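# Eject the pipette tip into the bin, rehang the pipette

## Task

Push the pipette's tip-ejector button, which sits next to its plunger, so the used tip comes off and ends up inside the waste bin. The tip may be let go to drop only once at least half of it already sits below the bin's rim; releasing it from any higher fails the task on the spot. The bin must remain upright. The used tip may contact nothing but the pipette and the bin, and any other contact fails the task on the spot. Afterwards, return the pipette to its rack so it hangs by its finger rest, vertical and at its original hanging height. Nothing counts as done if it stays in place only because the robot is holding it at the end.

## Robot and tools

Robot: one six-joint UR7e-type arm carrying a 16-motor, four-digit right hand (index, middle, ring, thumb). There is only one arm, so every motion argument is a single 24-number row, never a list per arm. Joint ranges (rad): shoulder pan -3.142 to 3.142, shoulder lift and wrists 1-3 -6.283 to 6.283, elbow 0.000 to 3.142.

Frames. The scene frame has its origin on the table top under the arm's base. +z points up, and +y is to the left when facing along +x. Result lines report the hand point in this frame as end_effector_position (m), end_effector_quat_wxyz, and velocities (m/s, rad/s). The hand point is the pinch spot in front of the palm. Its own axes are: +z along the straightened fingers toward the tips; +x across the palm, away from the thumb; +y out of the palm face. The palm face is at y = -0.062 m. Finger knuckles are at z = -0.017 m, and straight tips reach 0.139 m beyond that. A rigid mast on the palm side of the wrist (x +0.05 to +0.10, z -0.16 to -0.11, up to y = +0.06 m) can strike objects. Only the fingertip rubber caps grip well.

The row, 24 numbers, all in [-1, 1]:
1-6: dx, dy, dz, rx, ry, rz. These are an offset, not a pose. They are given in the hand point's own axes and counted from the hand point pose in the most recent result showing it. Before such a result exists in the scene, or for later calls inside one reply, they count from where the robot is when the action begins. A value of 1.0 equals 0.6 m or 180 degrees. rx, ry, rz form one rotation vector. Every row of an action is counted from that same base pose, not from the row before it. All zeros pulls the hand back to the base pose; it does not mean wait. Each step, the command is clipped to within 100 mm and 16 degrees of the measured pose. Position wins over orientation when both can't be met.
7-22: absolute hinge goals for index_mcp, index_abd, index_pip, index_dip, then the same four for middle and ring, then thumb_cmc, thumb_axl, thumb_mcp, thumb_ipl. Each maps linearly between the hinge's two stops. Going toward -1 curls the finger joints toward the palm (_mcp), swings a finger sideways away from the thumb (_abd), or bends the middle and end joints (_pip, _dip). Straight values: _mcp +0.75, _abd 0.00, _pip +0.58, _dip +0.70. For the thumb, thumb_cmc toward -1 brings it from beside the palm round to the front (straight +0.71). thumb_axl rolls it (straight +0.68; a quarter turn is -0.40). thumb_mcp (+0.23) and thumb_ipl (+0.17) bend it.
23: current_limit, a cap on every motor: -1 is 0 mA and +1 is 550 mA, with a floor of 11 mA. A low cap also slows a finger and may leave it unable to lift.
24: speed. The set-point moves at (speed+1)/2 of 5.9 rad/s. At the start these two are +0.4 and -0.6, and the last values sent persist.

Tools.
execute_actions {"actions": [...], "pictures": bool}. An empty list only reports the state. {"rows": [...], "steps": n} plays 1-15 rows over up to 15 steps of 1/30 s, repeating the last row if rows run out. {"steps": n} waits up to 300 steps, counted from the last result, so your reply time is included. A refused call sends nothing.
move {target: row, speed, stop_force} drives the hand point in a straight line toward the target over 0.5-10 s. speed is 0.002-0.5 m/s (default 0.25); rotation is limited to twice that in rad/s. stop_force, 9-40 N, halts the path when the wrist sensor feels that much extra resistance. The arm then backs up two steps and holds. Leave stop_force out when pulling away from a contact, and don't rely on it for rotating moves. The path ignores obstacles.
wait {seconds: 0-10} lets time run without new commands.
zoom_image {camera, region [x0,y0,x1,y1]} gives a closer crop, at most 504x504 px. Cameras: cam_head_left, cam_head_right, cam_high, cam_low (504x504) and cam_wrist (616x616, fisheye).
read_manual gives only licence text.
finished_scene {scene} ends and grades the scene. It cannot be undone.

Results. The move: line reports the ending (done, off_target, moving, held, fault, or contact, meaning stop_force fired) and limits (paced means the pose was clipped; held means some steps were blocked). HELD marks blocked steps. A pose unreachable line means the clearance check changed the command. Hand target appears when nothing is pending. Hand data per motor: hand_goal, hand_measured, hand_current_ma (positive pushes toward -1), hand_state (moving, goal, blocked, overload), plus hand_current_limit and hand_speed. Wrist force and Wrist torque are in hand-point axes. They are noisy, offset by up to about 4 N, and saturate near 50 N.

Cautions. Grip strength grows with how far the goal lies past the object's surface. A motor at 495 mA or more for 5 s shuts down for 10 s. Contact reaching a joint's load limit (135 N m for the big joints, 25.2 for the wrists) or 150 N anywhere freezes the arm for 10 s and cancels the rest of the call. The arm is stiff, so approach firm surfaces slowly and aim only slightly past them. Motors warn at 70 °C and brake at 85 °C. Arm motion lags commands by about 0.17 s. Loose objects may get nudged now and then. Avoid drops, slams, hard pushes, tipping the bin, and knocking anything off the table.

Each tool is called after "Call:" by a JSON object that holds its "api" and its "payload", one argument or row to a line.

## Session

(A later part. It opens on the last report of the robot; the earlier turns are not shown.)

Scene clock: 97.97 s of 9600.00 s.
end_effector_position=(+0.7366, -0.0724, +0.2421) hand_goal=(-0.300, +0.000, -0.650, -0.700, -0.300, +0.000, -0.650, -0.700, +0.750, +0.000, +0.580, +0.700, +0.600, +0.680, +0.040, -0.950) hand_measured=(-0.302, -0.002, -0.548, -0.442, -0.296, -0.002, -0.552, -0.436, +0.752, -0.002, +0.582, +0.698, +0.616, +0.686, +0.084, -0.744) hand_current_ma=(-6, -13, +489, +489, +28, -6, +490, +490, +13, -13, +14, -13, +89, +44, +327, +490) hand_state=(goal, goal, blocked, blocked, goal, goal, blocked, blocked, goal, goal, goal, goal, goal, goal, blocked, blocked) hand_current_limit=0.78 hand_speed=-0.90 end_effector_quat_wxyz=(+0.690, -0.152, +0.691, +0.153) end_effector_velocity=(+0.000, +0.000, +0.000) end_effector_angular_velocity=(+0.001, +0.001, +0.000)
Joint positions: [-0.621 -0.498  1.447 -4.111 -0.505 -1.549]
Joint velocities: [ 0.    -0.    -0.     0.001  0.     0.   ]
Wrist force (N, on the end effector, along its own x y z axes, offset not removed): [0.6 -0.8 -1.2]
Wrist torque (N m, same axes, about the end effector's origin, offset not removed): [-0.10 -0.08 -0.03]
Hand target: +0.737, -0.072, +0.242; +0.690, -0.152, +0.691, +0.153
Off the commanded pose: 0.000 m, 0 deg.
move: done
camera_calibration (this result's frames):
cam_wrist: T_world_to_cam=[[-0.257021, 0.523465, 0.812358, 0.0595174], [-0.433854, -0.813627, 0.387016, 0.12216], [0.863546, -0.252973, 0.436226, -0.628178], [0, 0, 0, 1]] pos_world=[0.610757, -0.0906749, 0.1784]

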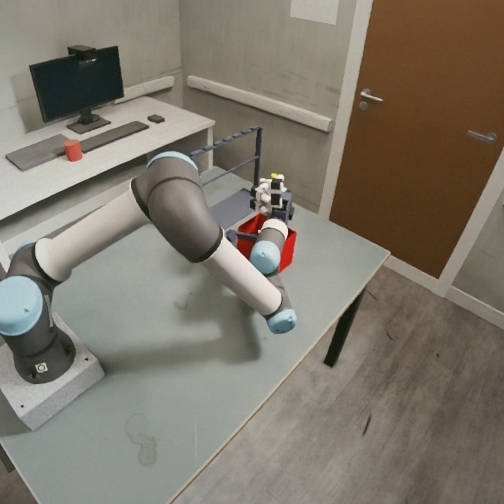

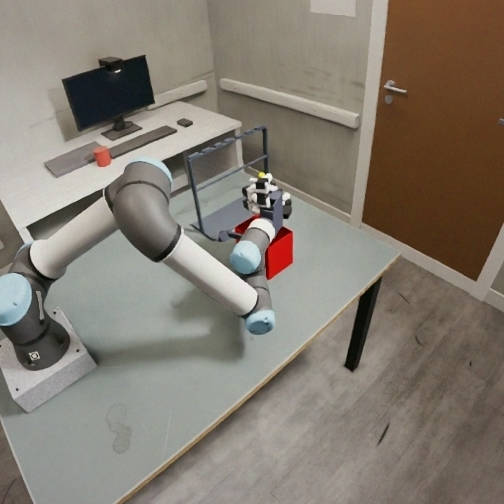

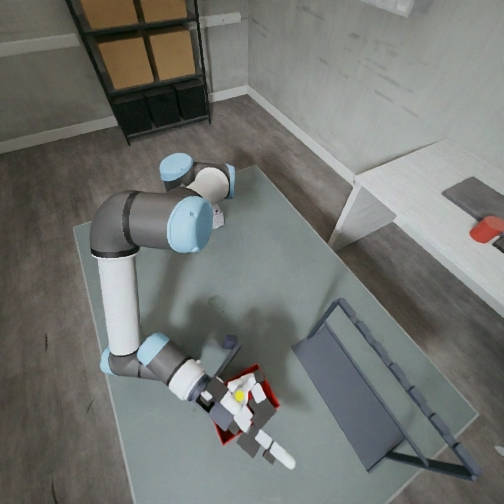

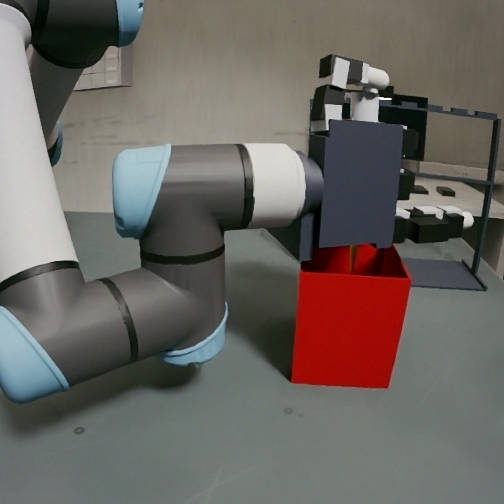

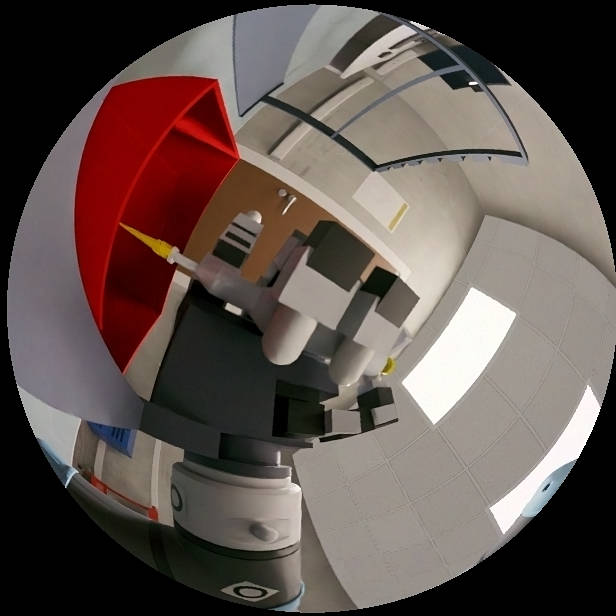

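Call:
{"api": "move", "payload": {
  "target": [0,0,0,0,0,0,-0.3,0,-0.65,-0.7,-0.3,0,-0.65,-0.7,0.75,0,0.58,0.7,0.6,0.68,-0.1,-0.95,1,-0.5]
}}

Call:
{"api": "move", "payload": {
  "target": [0,0,0,0,0,0,-0.3,0,-0.65,-0.7,-0.3,0,-0.65,-0.7,0.75,0,0.58,0.7,0.6,0.68,-0.1,-0.95,0.78,-0.5]
}}

Call:
{"api": "zoom_image", "payload": {
  "camera": "cam_low",
  "region": [290,20,430,160]
}}

Scene clock: 102.00 s of 9600.00 s.
end_effector_position=(+0.7366, -0.0724, +0.2421) hand_goal=(-0.300, +0.000, -0.650, -0.700, -0.300, +0.000, -0.650, -0.700, +0.750, +0.000, +0.580, +0.700, +0.600, +0.680, -0.100, -0.950) hand_measured=(-0.302, -0.002, -0.550, -0.442, -0.296, -0.002, -0.552, -0.436, +0.752, -0.002, +0.582, +0.698, +0.616, +0.686, +0.084, -0.746) hand_current_ma=(-7, -13, +550, +550, +28, -5, +550, +550, +13, -13, +14, -13, +89, +47, +550, +550) hand_state=(goal, goal, blocked, blocked, goal, goal, blocked, blocked, goal, goal, goal, goal, goal, goal, blocked, blocked) hand_current_limit=1.00 hand_speed=-0.50 end_effector_quat_wxyz=(+0.690, -0.152, +0.691, +0.153) end_effector_velocity=(+0.000, -0.000, -0.000) end_effector_angular_velocity=(-0.000, +0.000, -0.000)
Joint positions: [-0.621 -0.498  1.447 -4.111 -0.505 -1.549]
Joint velocities: [-0.     0.    -0.001  0.001  0.    -0.001]
Wrist force (N, on the end effector, along its own x y z axes, offset not removed): [1.9 -0.7 -3.3]
Wrist torque (N m, same axes, about the end effector's origin, offset not removed): [0.21 -0.26 0.01]
Hand target: +0.737, -0.072, +0.242; +0.690, -0.152, +0.691, +0.153
Off the commanded pose: 0.000 m, 0 deg.
After step 90, 0.33 s passed at rest.
move: done
camera_calibration (this result's frames):
cam_wrist: T_world_to_cam=[[-0.257021, 0.523465, 0.812358, 0.0595174], [-0.433854, -0.813627, 0.387016, 0.12216], [0.863546, -0.252973, 0.436226, -0.628178], [0, 0, 0, 1]] pos_world=[0.610757, -0.090675, 0.1784]

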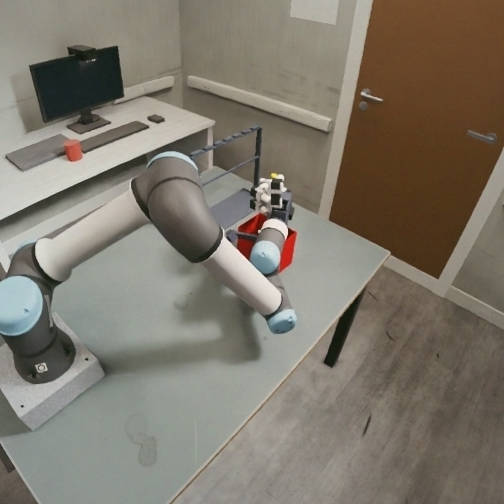

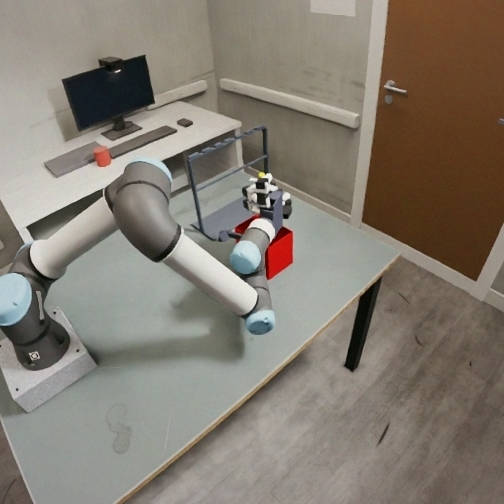

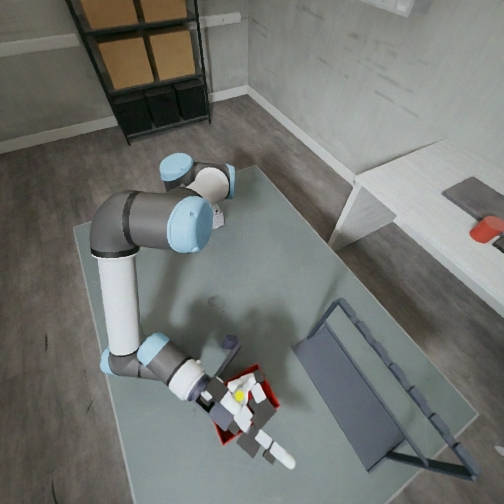

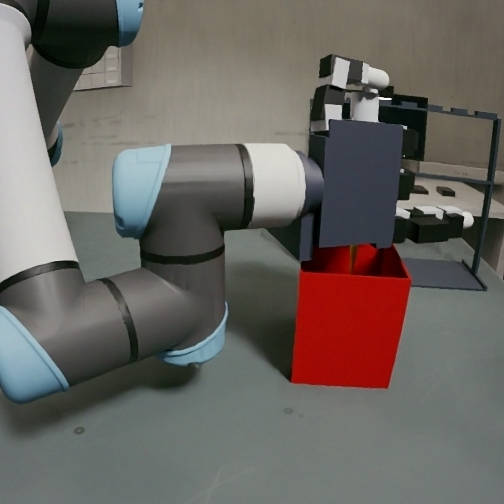

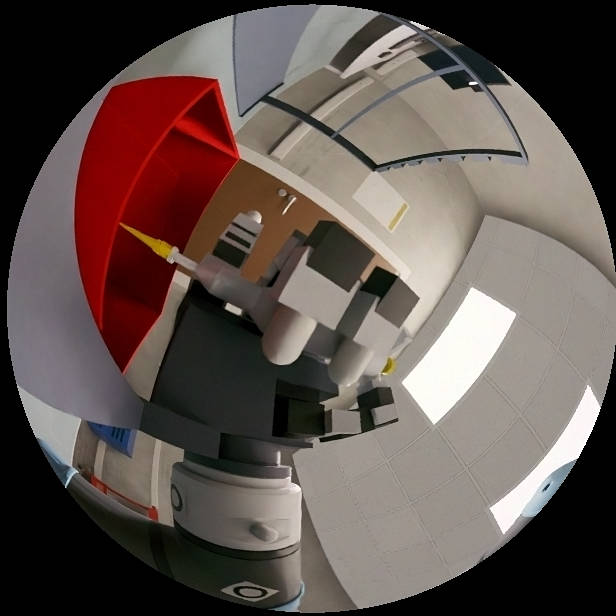

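Scene clock: 102.50 s of 9600.00 s.
end_effector_position=(+0.7366, -0.0724, +0.2421) hand_goal=(-0.300, +0.000, -0.650, -0.700, -0.300, +0.000, -0.650, -0.700, +0.750, +0.000, +0.580, +0.700, +0.600, +0.680, -0.100, -0.950) hand_measured=(-0.302, -0.002, -0.550, -0.442, -0.296, -0.002, -0.552, -0.436, +0.752, -0.002, +0.582, +0.698, +0.616, +0.686, +0.084, -0.746) hand_current_ma=(-7, -13, +489, +489, +28, -5, +490, +489, +14, -13, +14, -13, +89, +47, +490, +490) hand_state=(goal, goal, blocked, blocked, goal, goal, blocked, blocked, goal, goal, goal, goal, goal, goal, blocked, blocked) hand_current_limit=0.78 hand_speed=-0.50 end_effector_quat_wxyz=(+0.690, -0.152, +0.691, +0.153) end_effector_velocity=(-0.000, -0.000, -0.000) end_effector_angular_velocity=(-0.001, -0.001, +0.000)
Joint positions: [-0.621 -0.498  1.447 -4.111 -0.505 -1.549]
Joint velocities: [-0.     0.    -0.    -0.001  0.    -0.   ]
Wrist force (N, on the end effector, along its own x y z axes, offset not removed): [-0.9 -0.3 -1.5]
Wrist torque (N m, same axes, about the end effector's origin, offset not removed): [0.06 0.06 -0.26]
Hand target: +0.737, -0.072, +0.242; +0.690, -0.152, +0.691, +0.153
Off the commanded pose: 0.000 m, 0 deg.
move: done
camera_calibration (this result's frames):
cam_wrist: T_world_to_cam=[[-0.257021, 0.523465, 0.812358, 0.0595175], [-0.433854, -0.813627, 0.387017, 0.12216], [0.863546, -0.252973, 0.436226, -0.628178], [0, 0, 0, 1]] pos_world=[0.610757, -0.0906749, 0.1784]

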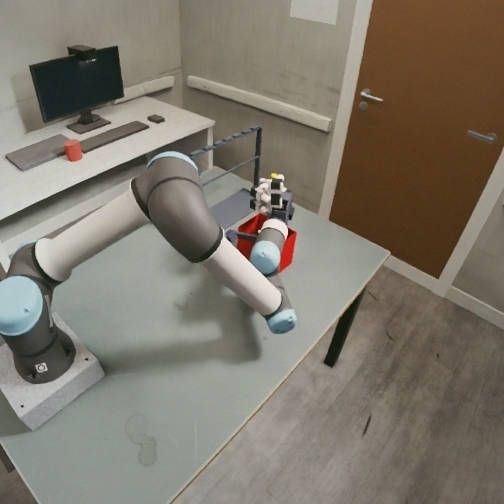

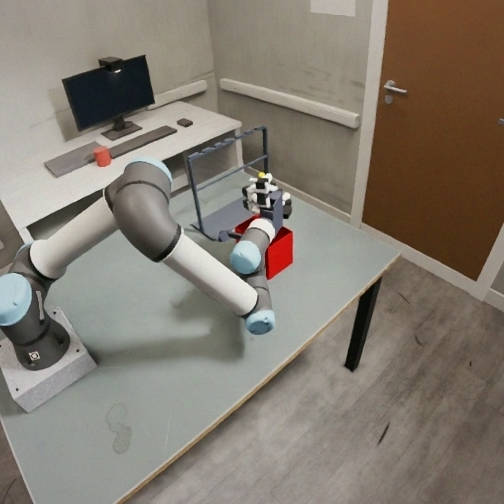

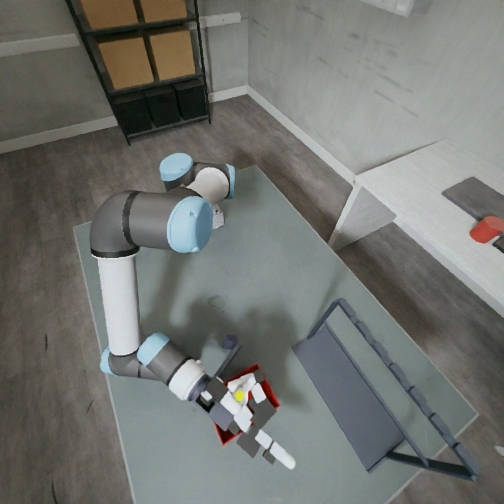

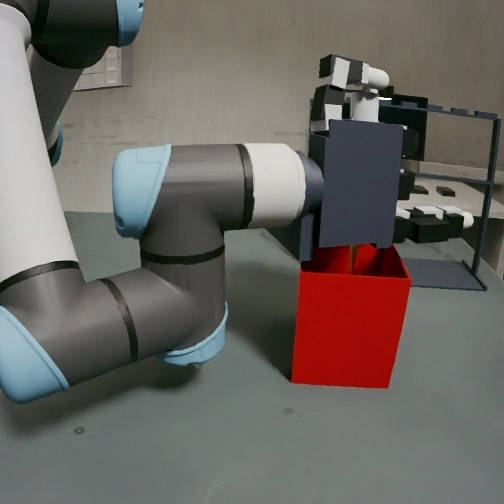

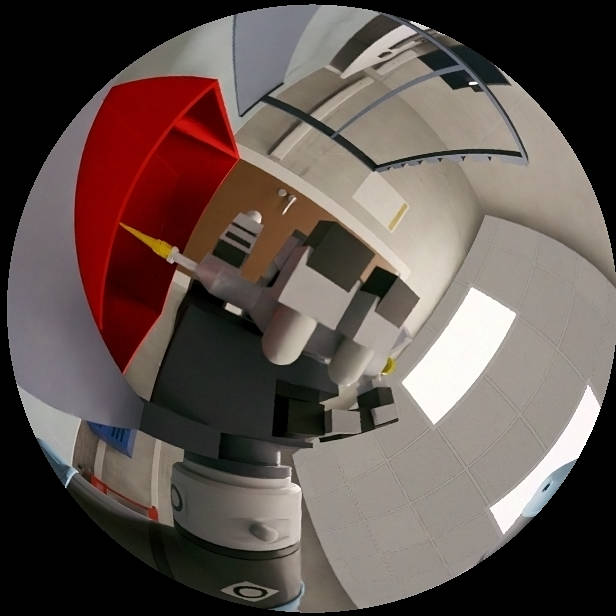

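Region (290, 20, 430, 160) of cam_low's 504x504 image, scaled by 3.600, with more detail than that image has.

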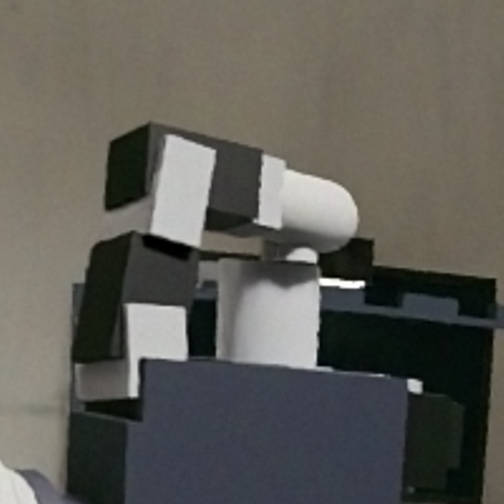

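Call:
{"api": "move", "payload": {
  "target": [0,0,0,0,0,0,-0.3,0,-0.65,-0.7,-0.3,0,-0.65,-0.7,0.75,0,0.58,0.7,0.63,0.68,-0.13,-0.25,0.78,-0.5]
}}

Call:
{"api": "move", "payload": {
  "target": [0,0,0,0,0,0,-0.3,0,-0.65,-0.7,-0.3,0,-0.65,-0.7,0.75,0,0.58,0.7,0.63,0.68,-0.2,-0.8,1,0.5]
}}

Call:
{"api": "move", "payload": {
  "target": [0,0,0,0,0,0,-0.3,0,-0.65,-0.7,-0.3,0,-0.65,-0.7,0.75,0,0.58,0.7,0.63,0.68,-0.2,-0.8,0.78,-0.5]
}}

Call:
{"api": "zoom_image", "payload": {
  "camera": "cam_low",
  "region": [290,20,430,160]
}}

Call:
{"api": "zoom_image", "payload": {
  "camera": "cam_high",
  "region": [180,340,290,450]
}}

Scene clock: 107.77 s of 9600.00 s.
end_effector_position=(+0.7366, -0.0724, +0.2421) hand_goal=(-0.300, +0.000, -0.650, -0.700, -0.300, +0.000, -0.650, -0.700, +0.750, +0.000, +0.580, +0.700, +0.630, +0.680, -0.130, -0.250) hand_measured=(-0.300, -0.002, -0.550, -0.442, -0.296, +0.000, -0.552, -0.436, +0.752, -0.002, +0.582, +0.698, +0.634, +0.684, -0.134, -0.258) hand_current_ma=(-5, -13, +490, +490, +22, -2, +490, +490, +13, -13, +14, -13, +28, +24, -30, -51) hand_state=(goal, goal, blocked, blocked, goal, goal, blocked, blocked, goal, goal, goal, goal, goal, goal, goal, goal) hand_current_limit=0.78 hand_speed=-0.50 end_effector_quat_wxyz=(+0.690, -0.152, +0.691, +0.153) end_effector_velocity=(+0.000, -0.000, +0.000) end_effector_angular_velocity=(-0.002, -0.002, -0.001)
Joint positions: [-0.621 -0.498  1.447 -4.111 -0.505 -1.549]
Joint velocities: [-0.    -0.    -0.001 -0.001 -0.001 -0.   ]
Wrist force (N, on the end effector, along its own x y z axes, offset not removed): [1.7 -1.2 -0.7]
Wrist torque (N m, same axes, about the end effector's origin, offset not removed): [-0.11 -0.19 -0.09]
Hand target: +0.737, -0.072, +0.242; +0.690, -0.152, +0.691, +0.153
Off the commanded pose: 0.000 m, 0 deg.
After step 90, 1.37 s passed at rest.
move: done
camera_calibration (this result's frames):
cam_wrist: T_world_to_cam=[[-0.25702, 0.523465, 0.812358, 0.0595173], [-0.433854, -0.813627, 0.387016, 0.12216], [0.863546, -0.252973, 0.436226, -0.628178], [0, 0, 0, 1]] pos_world=[0.610757, -0.090675, 0.1784]

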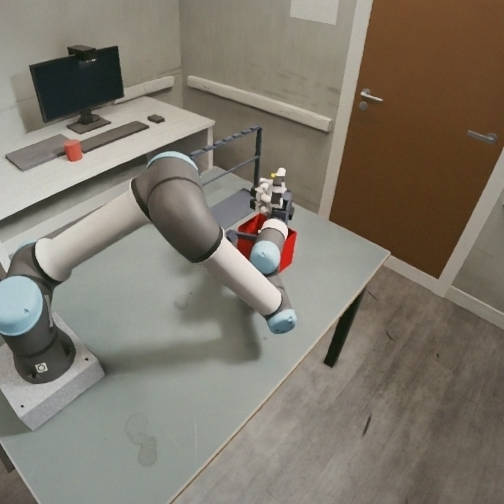

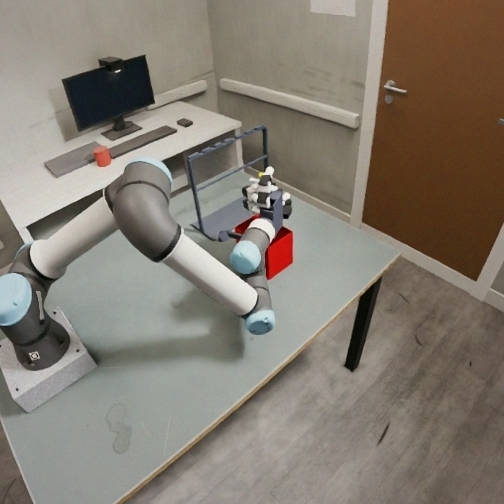

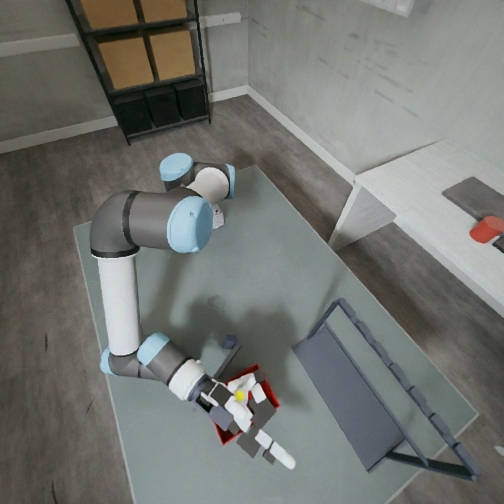

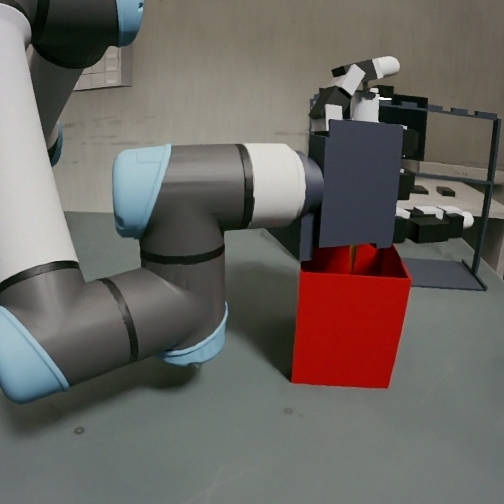

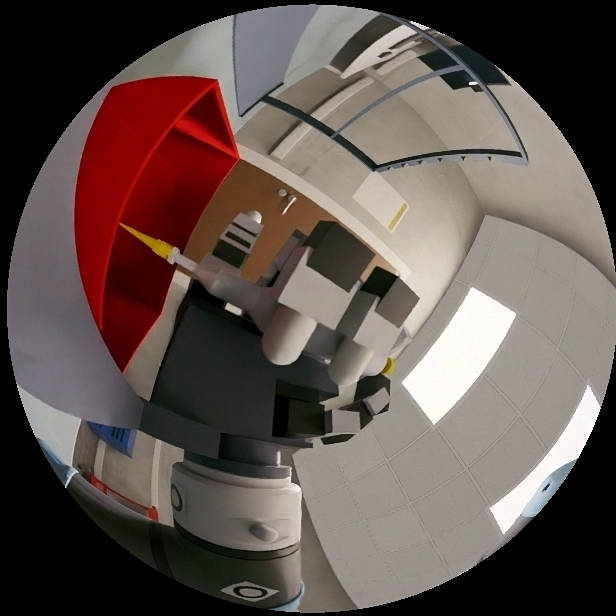

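Scene clock: 108.37 s of 9600.00 s.
end_effector_position=(+0.7366, -0.0724, +0.2421) hand_goal=(-0.300, +0.000, -0.650, -0.700, -0.300, +0.000, -0.650, -0.700, +0.750, +0.000, +0.580, +0.700, +0.630, +0.680, -0.200, -0.800) hand_measured=(-0.306, +0.000, -0.554, -0.442, -0.294, +0.004, -0.554, -0.436, +0.752, -0.002, +0.582, +0.698, +0.650, +0.686, -0.156, -0.440) hand_current_ma=(-29, +3, +550, +550, +30, +14, +547, +550, +13, -13, +14, -13, +113, +38, +324, +550) hand_state=(goal, goal, blocked, blocked, goal, goal, blocked, blocked, goal, goal, goal, goal, blocked, goal, blocked, blocked) hand_current_limit=1.00 hand_speed=0.50 end_effector_quat_wxyz=(+0.690, -0.152, +0.691, +0.153) end_effector_velocity=(-0.000, +0.000, -0.000) end_effector_angular_velocity=(-0.000, -0.001, -0.000)
Joint positions: [-0.621 -0.498  1.447 -4.111 -0.505 -1.549]
Joint velocities: [-0.     0.     0.    -0.001 -0.     0.   ]
Wrist force (N, on the end effector, along its own x y z axes, offset not removed): [-1.4 -0.7 -0.3]
Wrist torque (N m, same axes, about the end effector's origin, offset not removed): [-0.06 0.12 -0.39]
Hand target: +0.737, -0.072, +0.242; +0.690, -0.152, +0.691, +0.153
Off the commanded pose: 0.000 m, 0 deg.
move: done
camera_calibration (this result's frames):
cam_wrist: T_world_to_cam=[[-0.257021, 0.523465, 0.812358, 0.0595176], [-0.433854, -0.813627, 0.387016, 0.12216], [0.863546, -0.252973, 0.436226, -0.628178], [0, 0, 0, 1]] pos_world=[0.610757, -0.090675, 0.1784]

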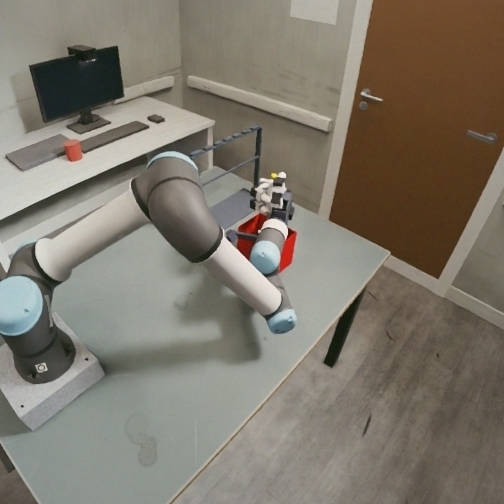

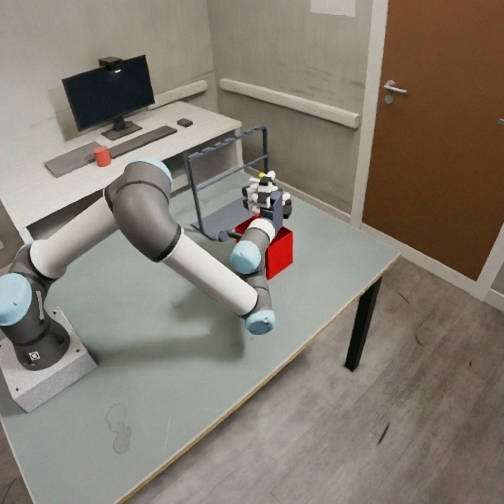

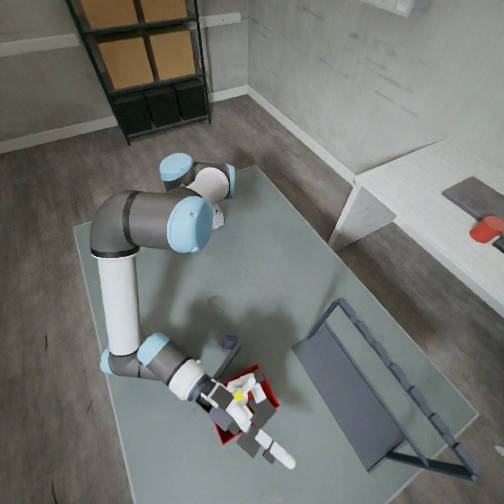

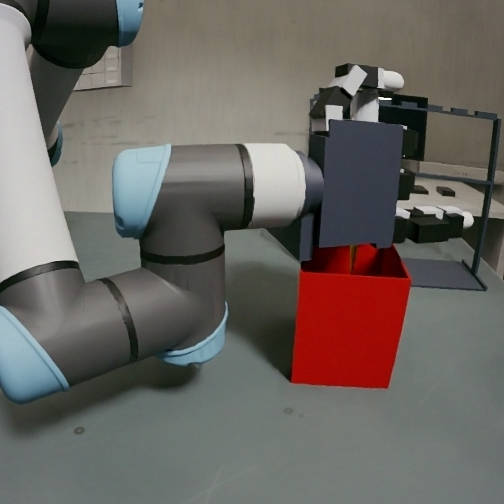

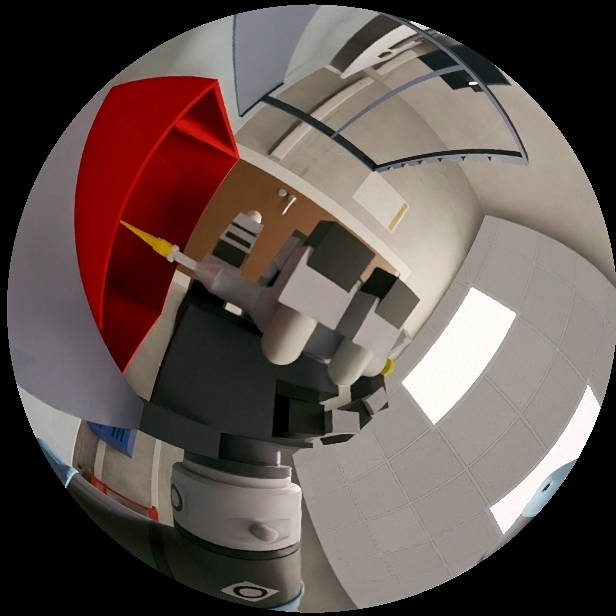

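Scene clock: 108.87 s of 9600.00 s.
end_effector_position=(+0.7366, -0.0724, +0.2421) hand_goal=(-0.300, +0.000, -0.650, -0.700, -0.300, +0.000, -0.650, -0.700, +0.750, +0.000, +0.580, +0.700, +0.630, +0.680, -0.200, -0.800) hand_measured=(-0.306, +0.000, -0.554, -0.442, -0.294, +0.004, -0.554, -0.436, +0.752, -0.002, +0.582, +0.698, +0.650, +0.686, -0.156, -0.440) hand_current_ma=(-29, +3, +490, +490, +30, +14, +490, +490, +13, -13, +14, -13, +113, +38, +324, +489) hand_state=(goal, goal, blocked, blocked, goal, goal, blocked, blocked, goal, goal, goal, goal, blocked, goal, blocked, blocked) hand_current_limit=0.78 hand_speed=-0.50 end_effector_quat_wxyz=(+0.690, -0.152, +0.691, +0.153) end_effector_velocity=(+0.000, -0.000, +0.000) end_effector_angular_velocity=(+0.001, +0.002, +0.000)
Joint positions: [-0.621 -0.498  1.447 -4.111 -0.505 -1.549]
Joint velocities: [-0.    -0.    -0.     0.003  0.     0.   ]
Wrist force (N, on the end effector, along its own x y z axes, offset not removed): [0.7 0.4 -1.5]
Wrist torque (N m, same axes, about the end effector's origin, offset not removed): [0.01 -0.02 -0.12]
Hand target: +0.737, -0.072, +0.242; +0.690, -0.152, +0.691, +0.153
Off the commanded pose: 0.000 m, 0 deg.
move: done
camera_calibration (this result's frames):
cam_wrist: T_world_to_cam=[[-0.257021, 0.523465, 0.812357, 0.0595177], [-0.433854, -0.813627, 0.387017, 0.12216], [0.863546, -0.252973, 0.436226, -0.628178], [0, 0, 0, 1]] pos_world=[0.610757, -0.0906749, 0.1784]

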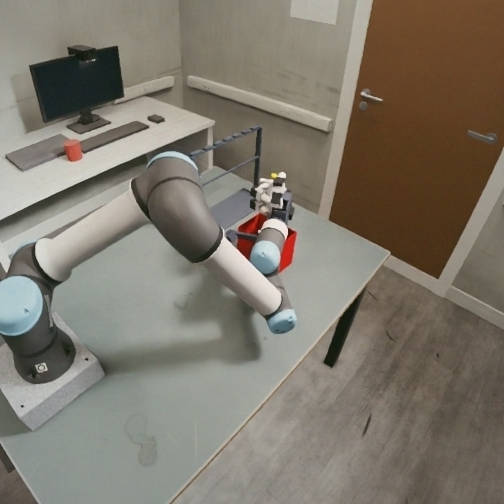

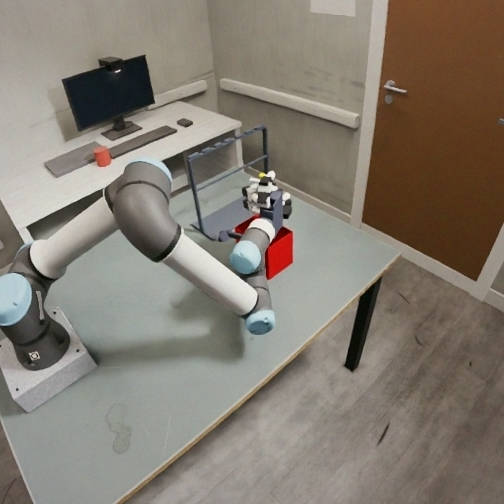

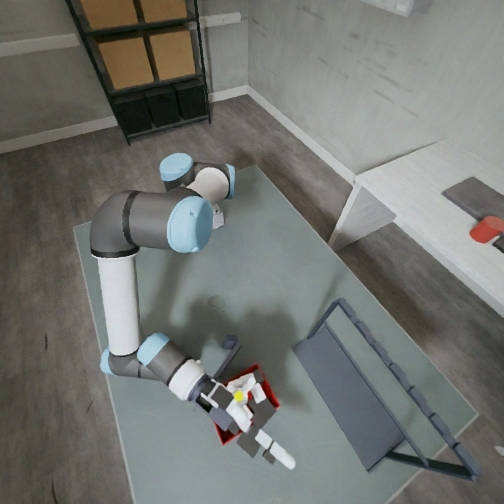

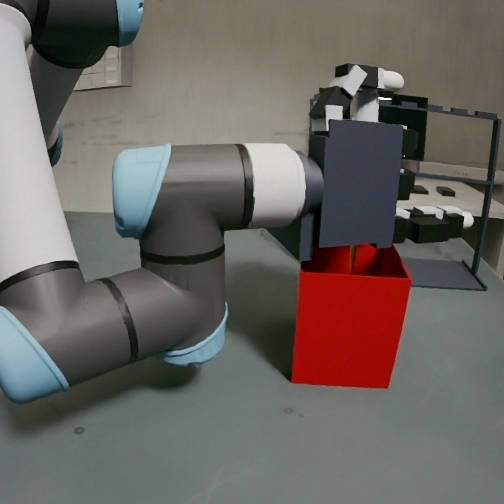

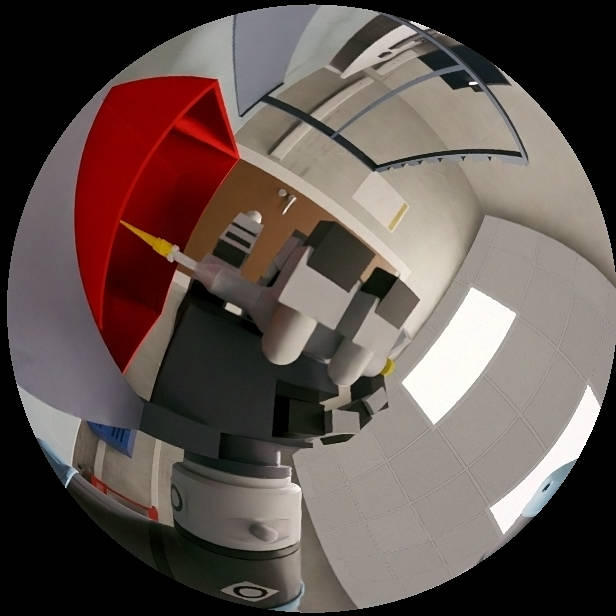

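Region (290, 20, 430, 160) of cam_low's 504x504 image, scaled by 3.600, with more detail than that image has.

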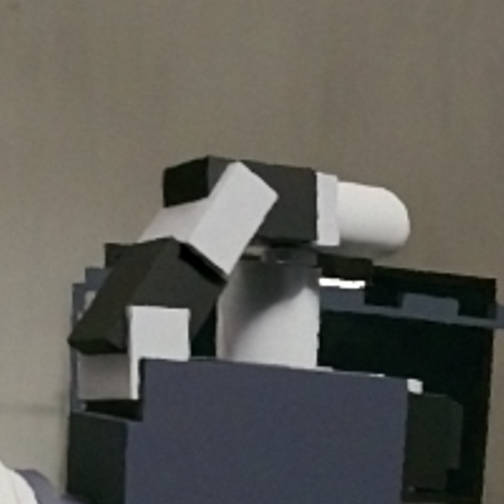

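Region (180, 340, 290, 450) of cam_high's 504x504 image, scaled by 4.582, with more detail than that image has.

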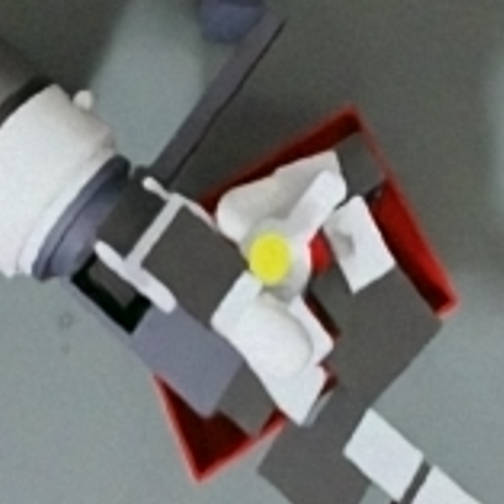

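Call:
{"api": "move", "payload": {
  "target": [0,0,0,0,0,0,-0.3,0,-0.65,-0.7,-0.3,0,-0.65,-0.7,0.75,0,0.58,0.7,0.63,0.68,-0.32,-0.12,0.78,-0.5]
}}

Call:
{"api": "move", "payload": {
  "target": [0,0,0,0,0,0,-0.3,0,-0.65,-0.7,-0.3,0,-0.65,-0.7,0.75,0,0.58,0.7,0.62,0.68,-0.4,-0.6,1,0.5]
}}

Call:
{"api": "execute_actions", "payload": {
  "actions": [
    {"rows":[[0,0,0,0,0,0,-0.3,0,-0.65,-0.7,-0.3,0,-0.65,-0.7,0.75,0,0.58,0.7,0.62,0.68,-0.4,-0.6,0.78,-0.5]],"steps":3}
  ],
  "pictures": false
}}

Call:
{"api": "zoom_image", "payload": {
  "camera": "cam_low",
  "region": [290,20,430,160]
}}

Scene clock: 113.20 s of 9600.00 s.
end_effector_position=(+0.7366, -0.0724, +0.2421) hand_goal=(-0.300, +0.000, -0.650, -0.700, -0.300, +0.000, -0.650, -0.700, +0.750, +0.000, +0.580, +0.700, +0.630, +0.680, -0.320, -0.120) hand_measured=(-0.290, +0.000, -0.554, -0.442, -0.296, +0.002, -0.554, -0.436, +0.752, -0.002, +0.582, +0.698, +0.648, +0.682, -0.270, -0.120) hand_current_ma=(+58, +1, +489, +489, +22, +8, +489, +489, +13, -13, +14, -13, +101, +15, +373, -1) hand_state=(goal, goal, blocked, blocked, goal, goal, blocked, blocked, goal, goal, goal, goal, goal, goal, blocked, goal) hand_current_limit=0.78 hand_speed=-0.50 end_effector_quat_wxyz=(+0.690, -0.152, +0.691, +0.153) end_effector_velocity=(-0.000, -0.000, +0.000) end_effector_angular_velocity=(+0.001, +0.001, +0.001)
Joint positions: [-0.621 -0.498  1.447 -4.111 -0.505 -1.549]
Joint velocities: [-0.    -0.     0.     0.001  0.001  0.001]
Wrist force (N, on the end effector, along its own x y z axes, offset not removed): [-1.2 -3.1 -1.7]
Wrist torque (N m, same axes, about the end effector's origin, offset not removed): [-0.32 0.21 -0.38]
Hand target: +0.737, -0.072, +0.242; +0.690, -0.152, +0.691, +0.153
Off the commanded pose: 0.000 m, 0 deg.
After step 90, 0.63 s passed at rest.
move: done
camera_calibration (this result's frames):
cam_wrist: T_world_to_cam=[[-0.257021, 0.523465, 0.812358, 0.0595177], [-0.433854, -0.813627, 0.387016, 0.12216], [0.863546, -0.252973, 0.436226, -0.628178], [0, 0, 0, 1]] pos_world=[0.610757, -0.0906749, 0.1784]

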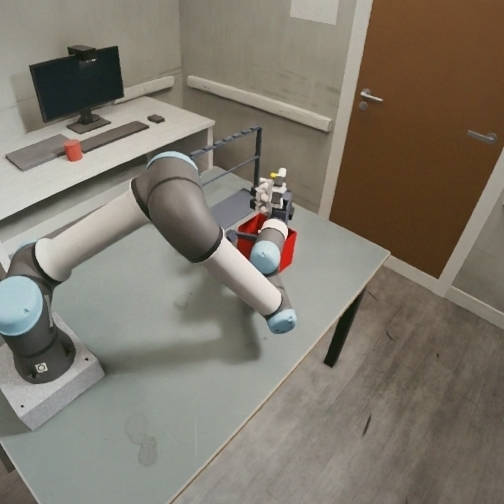

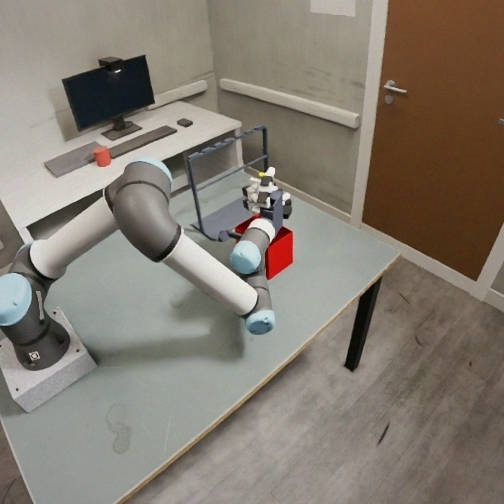

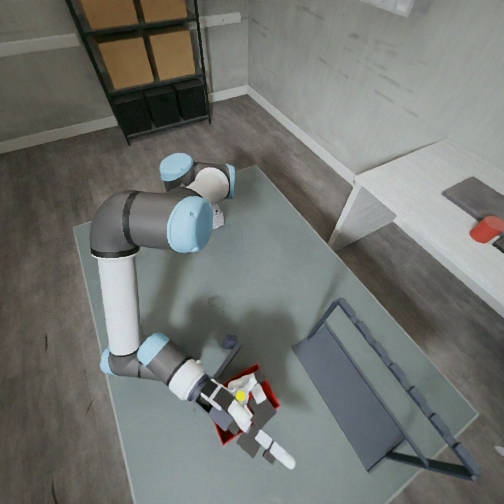

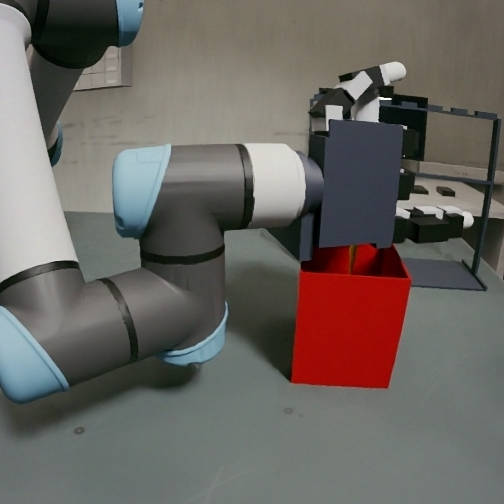

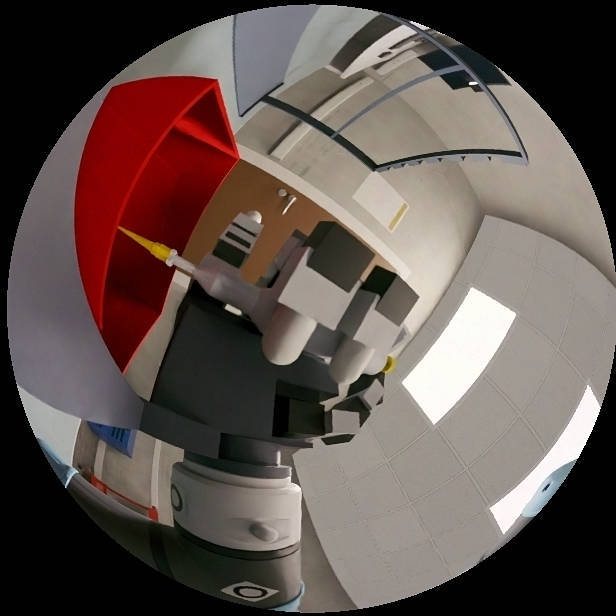

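Scene clock: 113.83 s of 9600.00 s.
end_effector_position=(+0.7366, -0.0724, +0.2421) hand_goal=(-0.300, +0.000, -0.650, -0.700, -0.300, +0.000, -0.650, -0.700, +0.750, +0.000, +0.580, +0.700, +0.620, +0.680, -0.400, -0.600) hand_measured=(-0.302, +0.002, -0.554, -0.442, -0.296, +0.004, -0.554, -0.438, +0.752, -0.002, +0.582, +0.698, +0.662, +0.688, -0.274, -0.316) hand_current_ma=(-14, +8, +550, +550, +26, +18, +537, +550, +13, -13, +14, -13, +236, +58, +550, +550) hand_state=(goal, goal, blocked, blocked, goal, goal, blocked, blocked, goal, goal, goal, goal, blocked, goal, blocked, blocked) hand_current_limit=1.00 hand_speed=0.50 end_effector_quat_wxyz=(+0.690, -0.152, +0.691, +0.153) end_effector_velocity=(-0.000, +0.000, +0.000) end_effector_angular_velocity=(+0.001, +0.001, +0.001)
Joint positions: [-0.621 -0.498  1.447 -4.111 -0.505 -1.549]
Joint velocities: [ 0.    -0.     0.     0.     0.001  0.   ]
Wrist force (N, on the end effector, along its own x y z axes, offset not removed): [-0.6 -4.2 -1.6]
Wrist torque (N m, same axes, about the end effector's origin, offset not removed): [-0.59 0.19 -0.34]
Hand target: +0.737, -0.072, +0.242; +0.690, -0.152, +0.691, +0.153
Off the commanded pose: 0.000 m, 0 deg.
move: done
camera_calibration (this result's frames):
cam_wrist: T_world_to_cam=[[-0.257021, 0.523465, 0.812357, 0.0595177], [-0.433854, -0.813627, 0.387016, 0.12216], [0.863546, -0.252973, 0.436227, -0.628178], [0, 0, 0, 1]] pos_world=[0.610757, -0.0906749, 0.1784]

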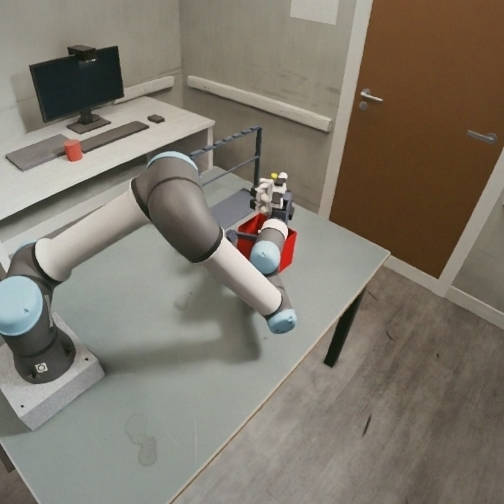

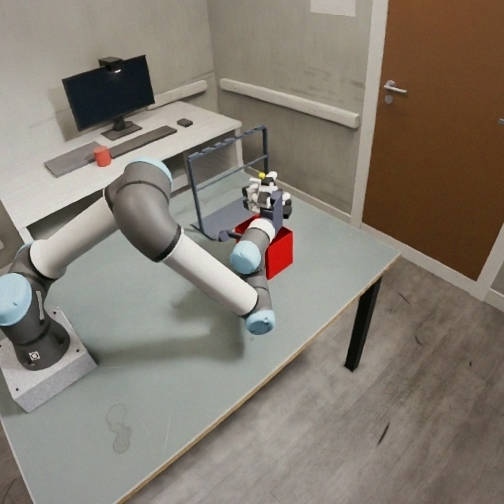

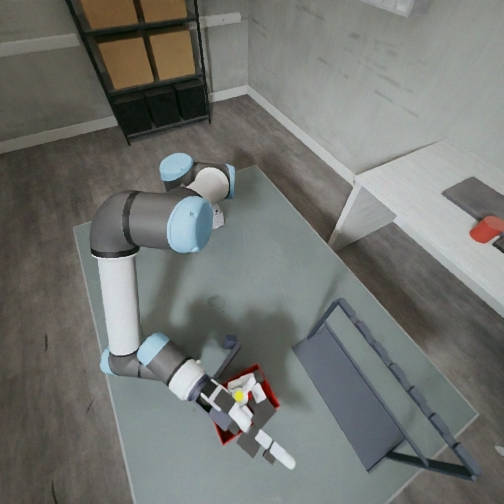

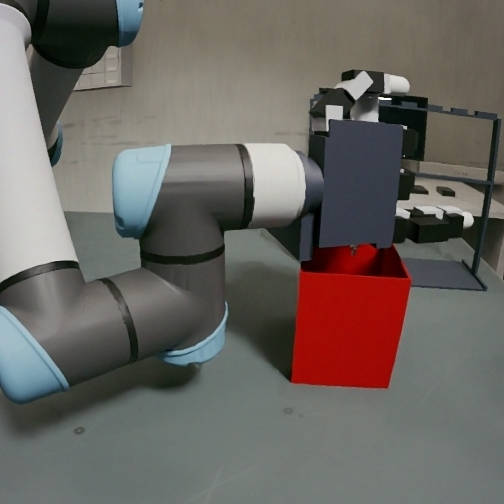

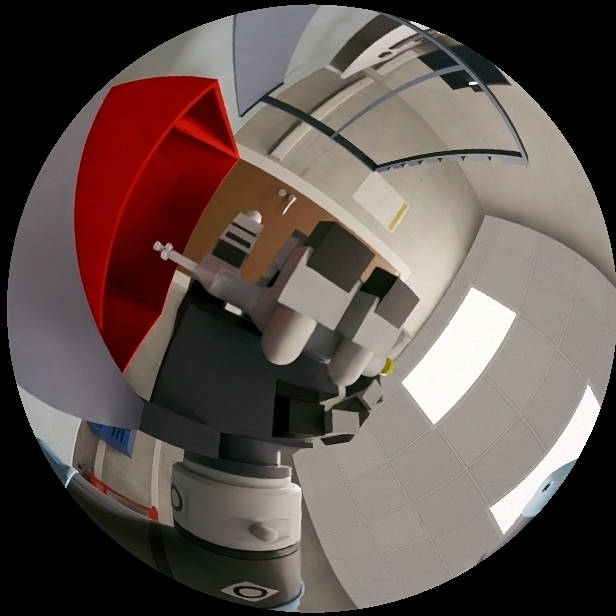

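Scene clock: 113.93 s of 9600.00 s.
end_effector_position=(+0.7366, -0.0724, +0.2421) hand_goal=(-0.300, +0.000, -0.650, -0.700, -0.300, +0.000, -0.650, -0.700, +0.750, +0.000, +0.580, +0.700, +0.620, +0.680, -0.400, -0.600) hand_measured=(-0.302, +0.002, -0.554, -0.442, -0.296, +0.004, -0.554, -0.438, +0.752, -0.002, +0.582, +0.698, +0.662, +0.688, -0.272, -0.316) hand_current_ma=(-15, +8, +488, +488, +26, +18, +488, +488, +13, -13, +14, -13, +236, +59, +479, +488) hand_state=(goal, goal, blocked, blocked, goal, goal, blocked, blocked, goal, goal, goal, goal, blocked, goal, moving, blocked) hand_current_limit=0.78 hand_speed=-0.50 end_effector_quat_wxyz=(+0.690, -0.152, +0.691, +0.153) end_effector_velocity=(+0.000, +0.000, -0.000) end_effector_angular_velocity=(-0.000, -0.000, +0.000)
Joint positions: [-0.621 -0.498  1.447 -4.111 -0.505 -1.549]
Joint velocities: [ 0.  0. -0.  0.  0. -0.]
Wrist force (N, on the end effector, along its own x y z axes, offset not removed): [2.3 -0.4 -0.5]
Wrist torque (N m, same axes, about the end effector's origin, offset not removed): [-0.19 -0.17 0.09]
Hand target: +0.737, -0.072, +0.242; +0.690, -0.152, +0.691, +0.153
Off the commanded pose: 0.000 m, 0 deg.
Steps of this call (steps 1 to 3: all 3 steps of this action). Readings (end_effector_position | what the end effector reports):
1: (+0.7366, -0.0724, +0.2421) | hand_goal=(-0.300, +0.000, -0.650, -0.700, -0.300, +0.000, -0.650, -0.700, +0.750, +0.000, +0.580, +0.700, +0.620, +0.680, -0.400, -0.600) hand_measured=(-0.302, +0.002, -0.554, -0.442, -0.296, +0.004, -0.554, -0.438, +0.752, -0.002, +0.582, +0.698, +0.662, +0.688, -0.274, -0.316) hand_current_ma=(-14, +8, +550, +550, +26, +18, +537, +550, +13, -13, +14, -13, +236, +58, +550, +550) hand_state=(goal, goal, blocked, blocked, goal, goal, blocked, blocked, goal, goal, goal, goal, blocked, goal, blocked, blocked) hand_current_limit=0.78 hand_speed=-0.50
2: (+0.7366, -0.0724, +0.2421) | hand_goal=(-0.300, +0.000, -0.650, -0.700, -0.300, +0.000, -0.650, -0.700, +0.750, +0.000, +0.580, +0.700, +0.620, +0.680, -0.400, -0.600) hand_measured=(-0.302, +0.002, -0.554, -0.442, -0.296, +0.004, -0.554, -0.438, +0.752, -0.002, +0.582, +0.698, +0.662, +0.688, -0.272, -0.316) hand_current_ma=(-15, +8, +483, +483, +26, +18, +485, +483, +13, -13, +14, -13, +236, +61, +490, +483) hand_state=(goal, goal, moving, moving, goal, goal, moving, moving, goal, goal, goal, goal, blocked, goal, moving, moving) hand_current_limit=0.78 hand_speed=-0.50
3: the state above

Region (290, 20, 430, 160) of cam_low's 504x504 image, scaled by 3.600, with more detail than that image has.

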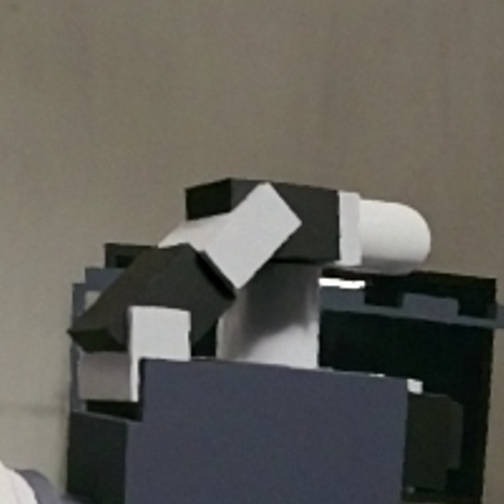

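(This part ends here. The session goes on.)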